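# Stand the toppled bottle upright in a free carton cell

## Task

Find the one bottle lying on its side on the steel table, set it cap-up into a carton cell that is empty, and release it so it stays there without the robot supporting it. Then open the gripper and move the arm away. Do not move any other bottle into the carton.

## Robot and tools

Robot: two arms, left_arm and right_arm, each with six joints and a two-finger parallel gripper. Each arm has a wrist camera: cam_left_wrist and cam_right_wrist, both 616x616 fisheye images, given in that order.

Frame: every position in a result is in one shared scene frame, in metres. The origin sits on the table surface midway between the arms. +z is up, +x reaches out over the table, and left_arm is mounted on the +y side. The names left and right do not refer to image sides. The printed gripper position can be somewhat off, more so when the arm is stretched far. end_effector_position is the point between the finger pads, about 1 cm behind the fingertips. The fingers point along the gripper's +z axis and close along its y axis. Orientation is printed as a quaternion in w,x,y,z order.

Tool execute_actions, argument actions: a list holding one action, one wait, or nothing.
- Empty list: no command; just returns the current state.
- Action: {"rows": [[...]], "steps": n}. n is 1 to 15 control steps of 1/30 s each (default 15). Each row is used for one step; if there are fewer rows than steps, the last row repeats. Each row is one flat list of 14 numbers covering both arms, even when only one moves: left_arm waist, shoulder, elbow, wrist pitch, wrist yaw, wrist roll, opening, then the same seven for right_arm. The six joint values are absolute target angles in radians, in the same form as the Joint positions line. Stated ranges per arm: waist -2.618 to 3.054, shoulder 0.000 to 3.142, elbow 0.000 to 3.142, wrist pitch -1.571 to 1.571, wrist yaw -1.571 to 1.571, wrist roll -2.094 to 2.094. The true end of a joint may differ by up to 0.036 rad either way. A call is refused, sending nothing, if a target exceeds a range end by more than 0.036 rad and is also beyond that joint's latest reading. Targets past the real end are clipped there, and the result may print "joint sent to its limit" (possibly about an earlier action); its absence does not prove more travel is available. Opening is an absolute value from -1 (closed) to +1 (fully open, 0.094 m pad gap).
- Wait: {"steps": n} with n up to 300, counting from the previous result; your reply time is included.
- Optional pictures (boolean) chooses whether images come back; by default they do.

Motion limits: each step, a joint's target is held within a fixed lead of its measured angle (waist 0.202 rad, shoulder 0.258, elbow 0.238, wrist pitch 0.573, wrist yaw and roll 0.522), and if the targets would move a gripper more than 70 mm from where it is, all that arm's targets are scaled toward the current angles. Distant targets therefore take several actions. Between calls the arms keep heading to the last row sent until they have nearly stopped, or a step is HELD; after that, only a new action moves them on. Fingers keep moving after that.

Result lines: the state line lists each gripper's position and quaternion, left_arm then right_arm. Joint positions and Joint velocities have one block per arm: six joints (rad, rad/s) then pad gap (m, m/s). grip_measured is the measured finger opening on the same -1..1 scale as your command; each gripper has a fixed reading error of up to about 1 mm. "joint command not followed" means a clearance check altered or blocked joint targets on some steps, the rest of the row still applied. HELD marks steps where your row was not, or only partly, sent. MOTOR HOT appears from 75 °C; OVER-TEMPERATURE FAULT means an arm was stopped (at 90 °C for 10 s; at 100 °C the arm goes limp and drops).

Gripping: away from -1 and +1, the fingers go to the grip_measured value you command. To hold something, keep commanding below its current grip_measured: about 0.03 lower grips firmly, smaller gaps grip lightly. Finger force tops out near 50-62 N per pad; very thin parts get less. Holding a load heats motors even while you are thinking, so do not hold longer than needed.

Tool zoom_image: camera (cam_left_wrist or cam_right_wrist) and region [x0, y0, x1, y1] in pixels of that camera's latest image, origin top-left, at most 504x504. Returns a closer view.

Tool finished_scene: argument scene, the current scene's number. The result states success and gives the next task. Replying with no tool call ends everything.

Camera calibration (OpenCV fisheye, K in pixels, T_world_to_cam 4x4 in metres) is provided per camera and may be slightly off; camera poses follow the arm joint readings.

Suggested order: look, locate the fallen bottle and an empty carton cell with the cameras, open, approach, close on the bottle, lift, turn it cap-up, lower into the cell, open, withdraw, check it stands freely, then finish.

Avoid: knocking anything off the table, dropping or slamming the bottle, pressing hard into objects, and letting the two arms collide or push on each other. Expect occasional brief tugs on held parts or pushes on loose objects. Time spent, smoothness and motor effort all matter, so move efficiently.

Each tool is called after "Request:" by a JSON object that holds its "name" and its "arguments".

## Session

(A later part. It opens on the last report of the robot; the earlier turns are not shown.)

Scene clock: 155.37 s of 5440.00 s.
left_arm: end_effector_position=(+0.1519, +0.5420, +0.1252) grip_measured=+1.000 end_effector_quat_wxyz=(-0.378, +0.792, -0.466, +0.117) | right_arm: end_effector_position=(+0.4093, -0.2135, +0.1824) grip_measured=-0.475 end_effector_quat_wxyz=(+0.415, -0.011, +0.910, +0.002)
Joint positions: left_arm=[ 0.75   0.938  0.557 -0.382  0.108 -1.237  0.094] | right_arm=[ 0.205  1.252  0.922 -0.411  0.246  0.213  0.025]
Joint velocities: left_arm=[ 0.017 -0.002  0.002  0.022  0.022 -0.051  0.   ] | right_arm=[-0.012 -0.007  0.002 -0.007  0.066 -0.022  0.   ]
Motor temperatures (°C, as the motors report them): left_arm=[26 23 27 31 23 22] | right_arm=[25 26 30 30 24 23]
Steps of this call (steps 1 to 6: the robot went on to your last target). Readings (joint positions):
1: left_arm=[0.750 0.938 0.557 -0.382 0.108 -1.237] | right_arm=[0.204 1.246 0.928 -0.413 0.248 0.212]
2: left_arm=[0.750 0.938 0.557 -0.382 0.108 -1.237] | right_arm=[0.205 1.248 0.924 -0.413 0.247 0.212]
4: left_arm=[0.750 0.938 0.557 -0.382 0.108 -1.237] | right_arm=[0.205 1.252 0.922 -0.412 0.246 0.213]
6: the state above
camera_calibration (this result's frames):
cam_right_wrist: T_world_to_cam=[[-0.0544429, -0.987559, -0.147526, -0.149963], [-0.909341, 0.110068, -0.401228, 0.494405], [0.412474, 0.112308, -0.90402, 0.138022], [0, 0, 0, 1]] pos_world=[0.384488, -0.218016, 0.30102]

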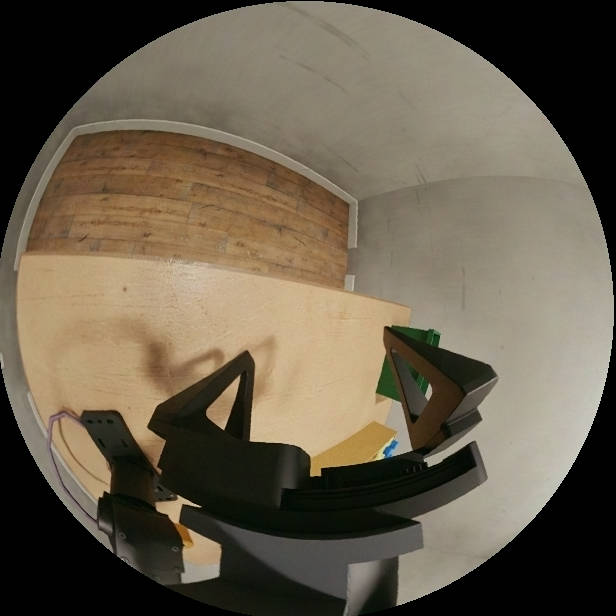

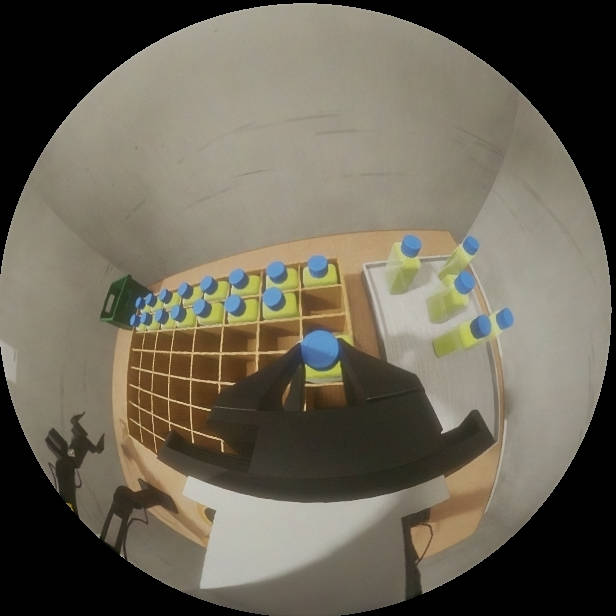

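It's entered the cell. Continue down.

Request:
{"name": "execute_actions", "arguments": {"actions": [{"rows":[[0.75,0.938,0.557,-0.382,0.108,-1.237,1,0.207,1.256,0.91,-0.37,0.25,0.215,-0.53],[0.75,0.938,0.557,-0.382,0.108,-1.237,1,0.207,1.258,0.9,-0.355,0.25,0.215,-0.53],[0.75,0.938,0.557,-0.382,0.108,-1.237,1,0.207,1.26,0.89,-0.34,0.25,0.215,-0.53],[0.75,0.938,0.557,-0.382,0.108,-1.237,1,0.207,1.262,0.88,-0.325,0.25,0.215,-0.53],[0.75,0.938,0.557,-0.382,0.108,-1.237,1,0.207,1.264,0.87,-0.31,0.25,0.215,-0.53],[0.75,0.938,0.557,-0.382,0.108,-1.237,1,0.207,1.266,0.86,-0.297,0.25,0.215,-0.53],[0.75,0.938,0.557,-0.382,0.108,-1.237,1,0.207,1.268,0.85,-0.285,0.25,0.215,-0.53],[0.75,0.938,0.557,-0.382,0.108,-1.237,1,0.207,1.27,0.84,-0.272,0.25,0.215,-0.53],[0.75,0.938,0.557,-0.382,0.108,-1.237,1,0.207,1.272,0.83,-0.26,0.25,0.215,-0.53],[0.75,0.938,0.557,-0.382,0.108,-1.237,1,0.207,1.275,0.82,-0.247,0.25,0.215,-0.53],[0.75,0.938,0.557,-0.382,0.108,-1.237,1,0.207,1.278,0.81,-0.234,0.25,0.215,-0.53],[0.75,0.938,0.557,-0.382,0.108,-1.237,1,0.207,1.281,0.8,-0.221,0.25,0.215,-0.53],[0.75,0.938,0.557,-0.382,0.108,-1.237,1,0.207,1.284,0.79,-0.208,0.25,0.215,-0.53],[0.75,0.938,0.557,-0.382,0.108,-1.237,1,0.207,1.287,0.78,-0.195,0.25,0.215,-0.53],[0.75,0.938,0.557,-0.382,0.108,-1.237,1,0.207,1.29,0.77,-0.18,0.25,0.215,-0.53]]}], "pictures": false}}

Request:
{"name": "execute_actions", "arguments": {"actions": [{"rows":[[0.75,0.938,0.557,-0.382,0.108,-1.237,1,0.207,1.294,0.76,-0.165,0.25,0.215,-0.53],[0.75,0.938,0.557,-0.382,0.108,-1.237,1,0.207,1.298,0.75,-0.15,0.25,0.215,-0.53],[0.75,0.938,0.557,-0.382,0.108,-1.237,1,0.207,1.303,0.74,-0.135,0.25,0.215,-0.53],[0.75,0.938,0.557,-0.382,0.108,-1.237,1,0.207,1.308,0.73,-0.12,0.25,0.215,-0.53],[0.75,0.938,0.557,-0.382,0.108,-1.237,1,0.207,1.313,0.72,-0.105,0.25,0.215,-0.53],[0.75,0.938,0.557,-0.382,0.108,-1.237,1,0.207,1.318,0.71,-0.09,0.25,0.215,-0.53],[0.75,0.938,0.557,-0.382,0.108,-1.237,1,0.207,1.323,0.7,-0.08,0.25,0.215,-0.53],[0.75,0.938,0.557,-0.382,0.108,-1.237,1,0.207,1.328,0.69,-0.07,0.25,0.215,-0.53],[0.75,0.938,0.557,-0.382,0.108,-1.237,1,0.207,1.333,0.68,-0.065,0.25,0.215,-0.53]]}]}}

Request:
{"name": "zoom_image", "arguments": {"camera": "cam_right_wrist", "region": [220, 250, 420, 430]}}

Scene clock: 167.47 s of 5440.00 s.
left_arm: end_effector_position=(+0.1519, +0.5420, +0.1252) grip_measured=+1.000 end_effector_quat_wxyz=(-0.378, +0.792, -0.466, +0.117) | right_arm: end_effector_position=(+0.4095, -0.2134, +0.1452) grip_measured=-0.475 end_effector_quat_wxyz=(+0.416, -0.011, +0.909, +0.003)
Joint positions: left_arm=[ 0.75   0.938  0.557 -0.382  0.108 -1.237  0.094] | right_arm=[ 0.205  1.28   0.791 -0.252  0.246  0.213  0.025]
Joint velocities: left_arm=[ 0.012  0.002  0.012  0.007  0.007 -0.037  0.   ] | right_arm=[-0.007  0.081 -0.305  0.359  0.007  0.007 -0.001]
Motor temperatures (°C, as the motors report them): left_arm=[26 23 27 31 23 22] | right_arm=[25 26 29 31 24 23]
Steps of this call (steps 1 to 30: the robot went on to your last target; steps 31 to 90: nothing new was sent; then 8.60 s passed at rest; steps 91 to 105: all 15 steps of this action). Readings (joint positions):
91: left_arm=[0.750 0.938 0.557 -0.382 0.108 -1.237] | right_arm=[0.205 1.252 0.921 -0.409 0.246 0.213]
92: left_arm=[0.750 0.938 0.557 -0.382 0.108 -1.237] | right_arm=[0.205 1.252 0.917 -0.402 0.246 0.213]
94: left_arm=[0.750 0.938 0.557 -0.382 0.108 -1.237] | right_arm=[0.205 1.252 0.902 -0.384 0.246 0.213]
98: left_arm=[0.750 0.938 0.557 -0.382 0.108 -1.237] | right_arm=[0.205 1.257 0.861 -0.341 0.246 0.213]
105: the state above

Scene clock: 167.97 s of 5440.00 s.
left_arm: end_effector_position=(+0.1519, +0.5420, +0.1252) grip_measured=+1.000 end_effector_quat_wxyz=(-0.378, +0.792, -0.466, +0.117) | right_arm: end_effector_position=(+0.4099, -0.2132, +0.1128) grip_measured=-0.475 end_effector_quat_wxyz=(+0.417, -0.011, +0.909, +0.003)
Joint positions: left_arm=[ 0.75   0.938  0.557 -0.382  0.108 -1.237  0.094] | right_arm=[ 0.205  1.327  0.685 -0.095  0.246  0.214  0.025]
Joint velocities: left_arm=[-0.002  0.017 -0.012  0.037 -0.037 -0.022  0.   ] | right_arm=[ 0.002  0.002 -0.007  0.066  0.007  0.051  0.001]
Motor temperatures (°C, as the motors report them): left_arm=[26 23 27 31 23 22] | right_arm=[25 26 29 31 24 23]
Steps of this call (steps 1 to 15: all 15 steps of this action). Readings (joint positions):
1: left_arm=[0.750 0.938 0.557 -0.382 0.108 -1.237] | right_arm=[0.205 1.283 0.781 -0.238 0.246 0.213]
2: left_arm=[0.750 0.938 0.557 -0.382 0.108 -1.237] | right_arm=[0.205 1.286 0.771 -0.225 0.246 0.213]
4: left_arm=[0.750 0.938 0.557 -0.382 0.108 -1.237] | right_arm=[0.205 1.294 0.751 -0.197 0.246 0.213]
8: left_arm=[0.750 0.938 0.557 -0.382 0.108 -1.237] | right_arm=[0.205 1.314 0.712 -0.140 0.246 0.213]
15: the state above
camera_calibration (this result's frames):
cam_right_wrist: T_world_to_cam=[[-0.053711, -0.987153, -0.150478, -0.159722], [-0.907543, 0.111115, -0.404993, 0.46691], [0.416511, 0.114813, -0.901852, 0.0735149], [0, 0, 0, 1]] pos_world=[0.384543, -0.217992, 0.23136]

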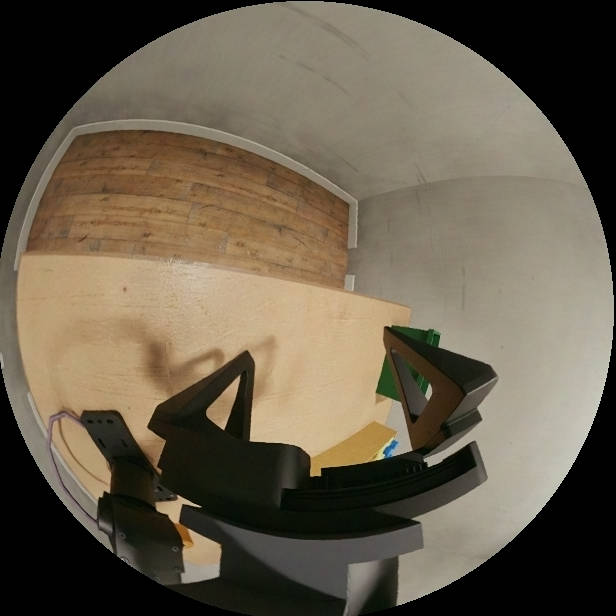

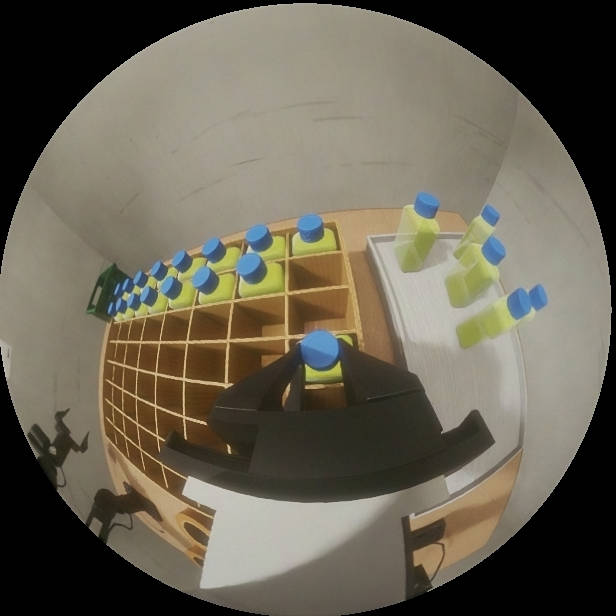

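Region (220, 250, 420, 430) of cam_right_wrist's 616x616 image, scaled by 2.520, with more detail than that image has; it fills the top 454 rows of this view, and the rest is white.

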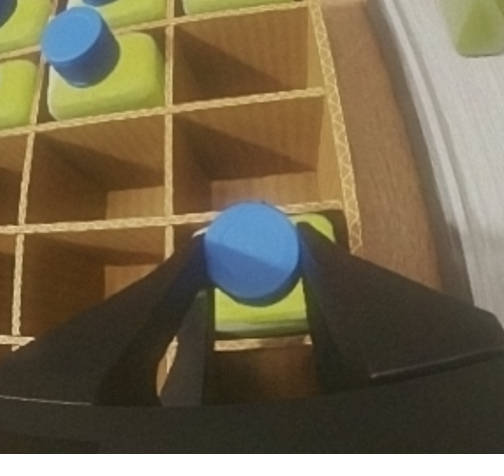

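Request:
{"name": "execute_actions", "arguments": {"actions": [{"rows":[[0.75,0.938,0.557,-0.382,0.108,-1.237,1,0.207,1.337,0.675,-0.05,0.25,0.215,-0.53],[0.75,0.938,0.557,-0.382,0.108,-1.237,1,0.207,1.341,0.67,-0.04,0.25,0.215,-0.53],[0.75,0.938,0.557,-0.382,0.108,-1.237,1,0.207,1.345,0.665,-0.035,0.25,0.215,-0.53],[0.75,0.938,0.557,-0.382,0.108,-1.237,1,0.207,1.349,0.66,-0.03,0.25,0.215,-0.53],[0.75,0.938,0.557,-0.382,0.108,-1.237,1,0.207,1.353,0.654,-0.03,0.25,0.215,-0.53]],"steps":12}], "pictures": false}}

Request:
{"name": "execute_actions", "arguments": {"actions": [{"rows":[[0.75,0.938,0.557,-0.382,0.108,-1.237,1,0.207,1.345,0.66,-0.04,0.25,0.215,-0.46],[0.75,0.938,0.557,-0.382,0.108,-1.237,1,0.207,1.345,0.66,-0.04,0.25,0.215,-0.4],[0.75,0.938,0.557,-0.382,0.108,-1.237,1,0.207,1.345,0.66,-0.04,0.25,0.215,-0.25]],"steps":8}]}}

Scene clock: 172.27 s of 5440.00 s.
left_arm: end_effector_position=(+0.1519, +0.5420, +0.1252) grip_measured=+1.000 end_effector_quat_wxyz=(-0.378, +0.792, -0.466, +0.117) | right_arm: end_effector_position=(+0.4108, -0.2131, +0.1116) grip_measured=-0.475 end_effector_quat_wxyz=(+0.424, -0.009, +0.906, +0.005)
Joint positions: left_arm=[ 0.75   0.938  0.557 -0.382  0.108 -1.237  0.094] | right_arm=[ 0.205  1.328  0.67  -0.064  0.247  0.214  0.025]
Joint velocities: left_arm=[-0.007 -0.002  0.017 -0.037 -0.037 -0.037  0.   ] | right_arm=[-0.007 -0.012 -0.002  0.022 -0.007  0.007  0.001]
Motor temperatures (°C, as the motors report them): left_arm=[26 23 27 31 23 22] | right_arm=[25 26 29 31 24 23]
Steps of this call (steps 1 to 15: the robot went on to your last target; steps 16 to 90: nothing new was sent; then 0.90 s passed at rest; steps 91 to 102: all 12 steps of this action). Readings (joint positions):
91: left_arm=[0.750 0.938 0.557 -0.382 0.108 -1.237] | right_arm=[0.205 1.327 0.684 -0.092 0.246 0.214]
92: left_arm=[0.750 0.938 0.557 -0.382 0.108 -1.237] | right_arm=[0.205 1.327 0.682 -0.087 0.246 0.214]
94: left_arm=[0.750 0.938 0.557 -0.382 0.108 -1.237] | right_arm=[0.205 1.328 0.676 -0.075 0.246 0.214]
98: left_arm=[0.750 0.938 0.557 -0.382 0.108 -1.237] | right_arm=[0.205 1.328 0.670 -0.064 0.247 0.214]
102: the state above

Scene clock: 172.53 s of 5440.00 s.
left_arm: end_effector_position=(+0.1519, +0.5420, +0.1252) grip_measured=+1.000 end_effector_quat_wxyz=(-0.378, +0.792, -0.466, +0.117) | right_arm: end_effector_position=(+0.4124, -0.2125, +0.1111) grip_measured=-0.253 end_effector_quat_wxyz=(+0.425, -0.009, +0.905, +0.006)
Joint positions: left_arm=[ 0.75   0.938  0.557 -0.382  0.108 -1.237  0.094] | right_arm=[ 0.205  1.335  0.67  -0.053  0.247  0.214  0.035]
Joint velocities: left_arm=[-0.017 -0.007  0.007  0.022 -0.037  0.051  0.   ] | right_arm=[-0.002  0.002 -0.012  0.037  0.022  0.037  0.001]
Motor temperatures (°C, as the motors report them): left_arm=[26 23 27 31 23 22] | right_arm=[25 26 29 31 24 23]
Steps of this call (steps 1 to 8: all 8 steps of this action). Readings (joint positions):
1: left_arm=[0.750 0.938 0.557 -0.382 0.108 -1.237] | right_arm=[0.205 1.328 0.670 -0.064 0.247 0.214]
2: left_arm=[0.750 0.938 0.557 -0.382 0.108 -1.237] | right_arm=[0.205 1.328 0.670 -0.063 0.247 0.214]
4: left_arm=[0.750 0.938 0.557 -0.382 0.108 -1.237] | right_arm=[0.205 1.332 0.670 -0.056 0.247 0.214]
8: the state above
camera_calibration (this result's frames):
cam_right_wrist: T_world_to_cam=[[-0.0524355, -0.986246, -0.156744, -0.158868], [-0.900291, 0.114605, -0.419931, 0.467828], [0.432119, 0.119096, -0.893918, 0.0644337], [0, 0, 0, 1]] pos_world=[0.385008, -0.217972, 0.229152]

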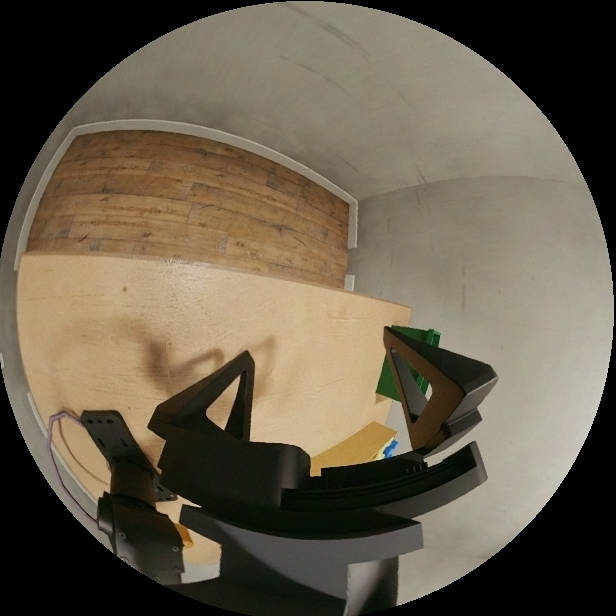

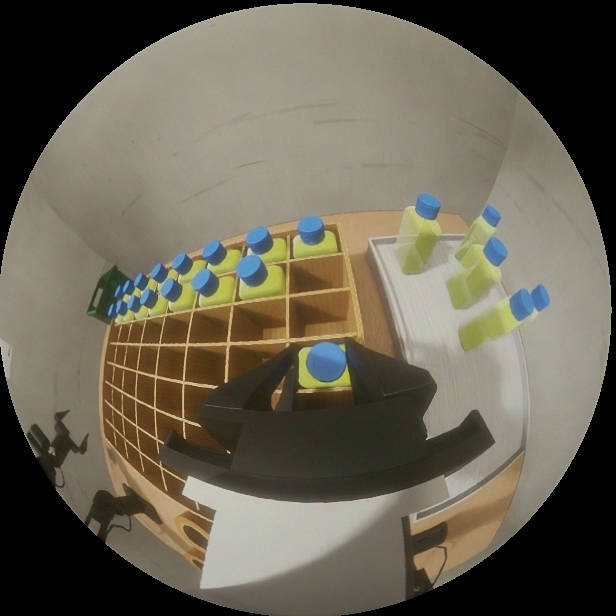

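Request:
{"name": "execute_actions", "arguments": {"actions": [{"rows":[[0.75,0.938,0.557,-0.382,0.108,-1.237,1,0.2,1.32,0.68,-0.05,0.25,0.215,-0.1],[0.75,0.938,0.557,-0.382,0.108,-1.237,1,0.2,1.3,0.69,-0.06,0.25,0.215,-0.1],[0.75,0.938,0.557,-0.382,0.108,-1.237,1,0.2,1.28,0.7,-0.08,0.25,0.215,-0.1],[0.75,0.938,0.557,-0.382,0.108,-1.237,1,0.2,1.25,0.71,-0.11,0.25,0.215,-0.1],[0.75,0.938,0.557,-0.382,0.108,-1.237,1,0.2,1.21,0.72,-0.15,0.25,0.215,-0.1],[0.75,0.938,0.557,-0.382,0.108,-1.237,1,0.2,1.17,0.73,-0.2,0.25,0.215,-0.1],[0.75,0.938,0.557,-0.382,0.108,-1.237,1,0.2,1.13,0.74,-0.25,0.25,0.215,-0.1],[0.75,0.938,0.557,-0.382,0.108,-1.237,1,0.2,1.09,0.75,-0.3,0.25,0.215,-0.1],[0.75,0.938,0.557,-0.382,0.108,-1.237,1,0.2,1.05,0.76,-0.35,0.25,0.215,-0.1],[0.75,0.938,0.557,-0.382,0.108,-1.237,1,0.2,1.01,0.77,-0.4,0.25,0.215,-0.1],[0.75,0.938,0.557,-0.382,0.108,-1.237,1,0.2,0.97,0.78,-0.45,0.25,0.215,-0.1],[0.75,0.938,0.557,-0.382,0.108,-1.237,1,0.2,0.93,0.79,-0.5,0.25,0.215,-0.1],[0.75,0.938,0.557,-0.382,0.108,-1.237,1,0.2,0.89,0.8,-0.55,0.25,0.215,-0.1],[0.75,0.938,0.557,-0.382,0.108,-1.237,1,0.2,0.86,0.8,-0.58,0.25,0.215,-0.1],[0.75,0.938,0.557,-0.382,0.108,-1.237,1,0.2,0.84,0.8,-0.6,0.25,0.215,-0.1]]}], "pictures": false}}

Request:
{"name": "execute_actions", "arguments": {"actions": [{"steps":10}]}}

Scene clock: 183.23 s of 5440.00 s.
left_arm: end_effector_position=(+0.1519, +0.5420, +0.1252) grip_measured=+1.000 end_effector_quat_wxyz=(-0.378, +0.792, -0.466, +0.117) | right_arm: end_effector_position=(+0.3595, -0.2316, +0.2326) grip_measured=-0.103 end_effector_quat_wxyz=(+0.502, +0.004, +0.864, +0.033)
Joint positions: left_arm=[ 0.75   0.938  0.557 -0.382  0.108 -1.237  0.094] | right_arm=[ 0.205  0.897  0.782 -0.419  0.247  0.214  0.042]
Joint velocities: left_arm=[ 0.002 -0.007 -0.012 -0.11  -0.081  0.022  0.   ] | right_arm=[-0.012 -0.984  0.173 -0.945  0.037 -0.007 -0.   ]
Motor temperatures (°C, as the motors report them): left_arm=[26 23 27 31 23 22] | right_arm=[25 26 29 32 24 23]
Steps of this call (steps 1 to 15: the robot went on to your last target; steps 16 to 90: nothing new was sent; then 7.20 s passed at rest; steps 91 to 105: all 15 steps of this action). Readings (joint positions):
91: left_arm=[0.750 0.938 0.557 -0.382 0.108 -1.237] | right_arm=[0.205 1.335 0.670 -0.049 0.247 0.214]
92: left_arm=[0.750 0.938 0.557 -0.382 0.108 -1.237] | right_arm=[0.205 1.334 0.670 -0.049 0.247 0.214]
94: left_arm=[0.750 0.938 0.557 -0.382 0.108 -1.237] | right_arm=[0.205 1.317 0.670 -0.065 0.247 0.214]
98: left_arm=[0.750 0.938 0.557 -0.382 0.108 -1.237] | right_arm=[0.205 1.192 0.697 -0.171 0.247 0.214]
105: the state above

Scene clock: 183.57 s of 5440.00 s.
left_arm: end_effector_position=(+0.1519, +0.5420, +0.1252) grip_measured=+1.000 end_effector_quat_wxyz=(-0.378, +0.792, -0.466, +0.117) | right_arm: end_effector_position=(+0.3356, -0.2403, +0.2207) grip_measured=-0.103 end_effector_quat_wxyz=(+0.465, -0.002, +0.885, +0.020)
Joint positions: left_arm=[ 0.75   0.938  0.557 -0.382  0.108 -1.237  0.094] | right_arm=[ 0.205  0.843  0.791 -0.572  0.247  0.214  0.042]
Joint velocities: left_arm=[ 0.002 -0.022 -0.002  0.022 -0.037  0.007  0.   ] | right_arm=[-0.002  0.002 -0.022 -0.095  0.007  0.037  0.   ]
Motor temperatures (°C, as the motors report them): left_arm=[26 23 27 31 23 22] | right_arm=[25 26 29 32 24 23]
Steps of this call (steps 1 to 10: the robot went on to your last target). Readings (joint positions):
1: left_arm=[0.750 0.938 0.557 -0.382 0.108 -1.237] | right_arm=[0.205 0.869 0.787 -0.448 0.247 0.214]
2: left_arm=[0.750 0.938 0.557 -0.382 0.108 -1.237] | right_arm=[0.205 0.851 0.790 -0.471 0.247 0.214]
4: left_arm=[0.750 0.938 0.557 -0.382 0.108 -1.237] | right_arm=[0.205 0.843 0.791 -0.507 0.247 0.214]
8: left_arm=[0.750 0.938 0.557 -0.382 0.108 -1.237] | right_arm=[0.205 0.843 0.791 -0.560 0.247 0.214]
10: the state above
camera_calibration (this result's frames):
cam_right_wrist: T_world_to_cam=[[-0.0368924, -0.980635, -0.192337, -0.169083], [-0.859581, 0.129302, -0.49437, 0.454162], [0.509666, 0.147091, -0.847706, 0.169415], [0, 0, 0, 1]] pos_world=[0.297806, -0.249453, 0.335617]

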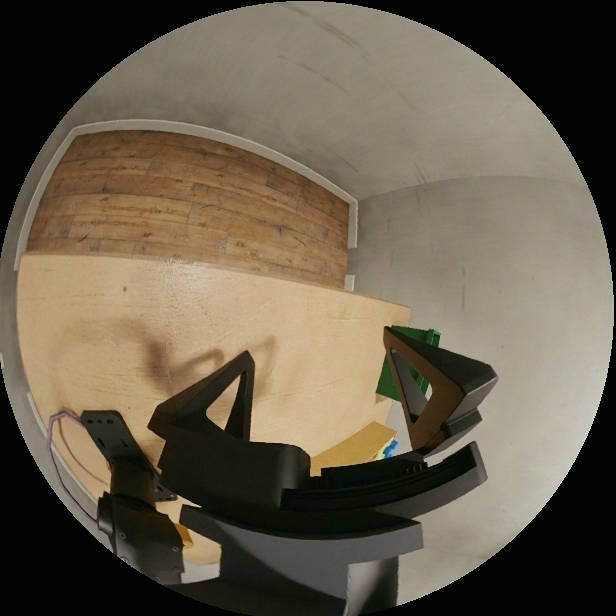

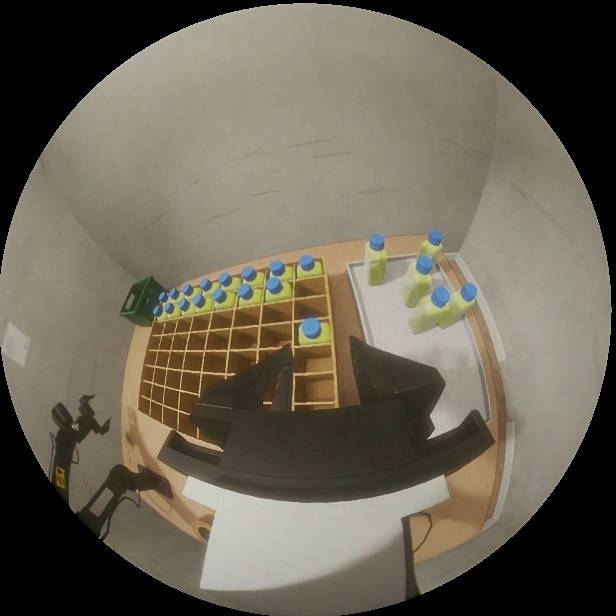

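Request:
{"name": "finished_scene", "arguments": {"scene": 1}}

The scene is finished: the task was done.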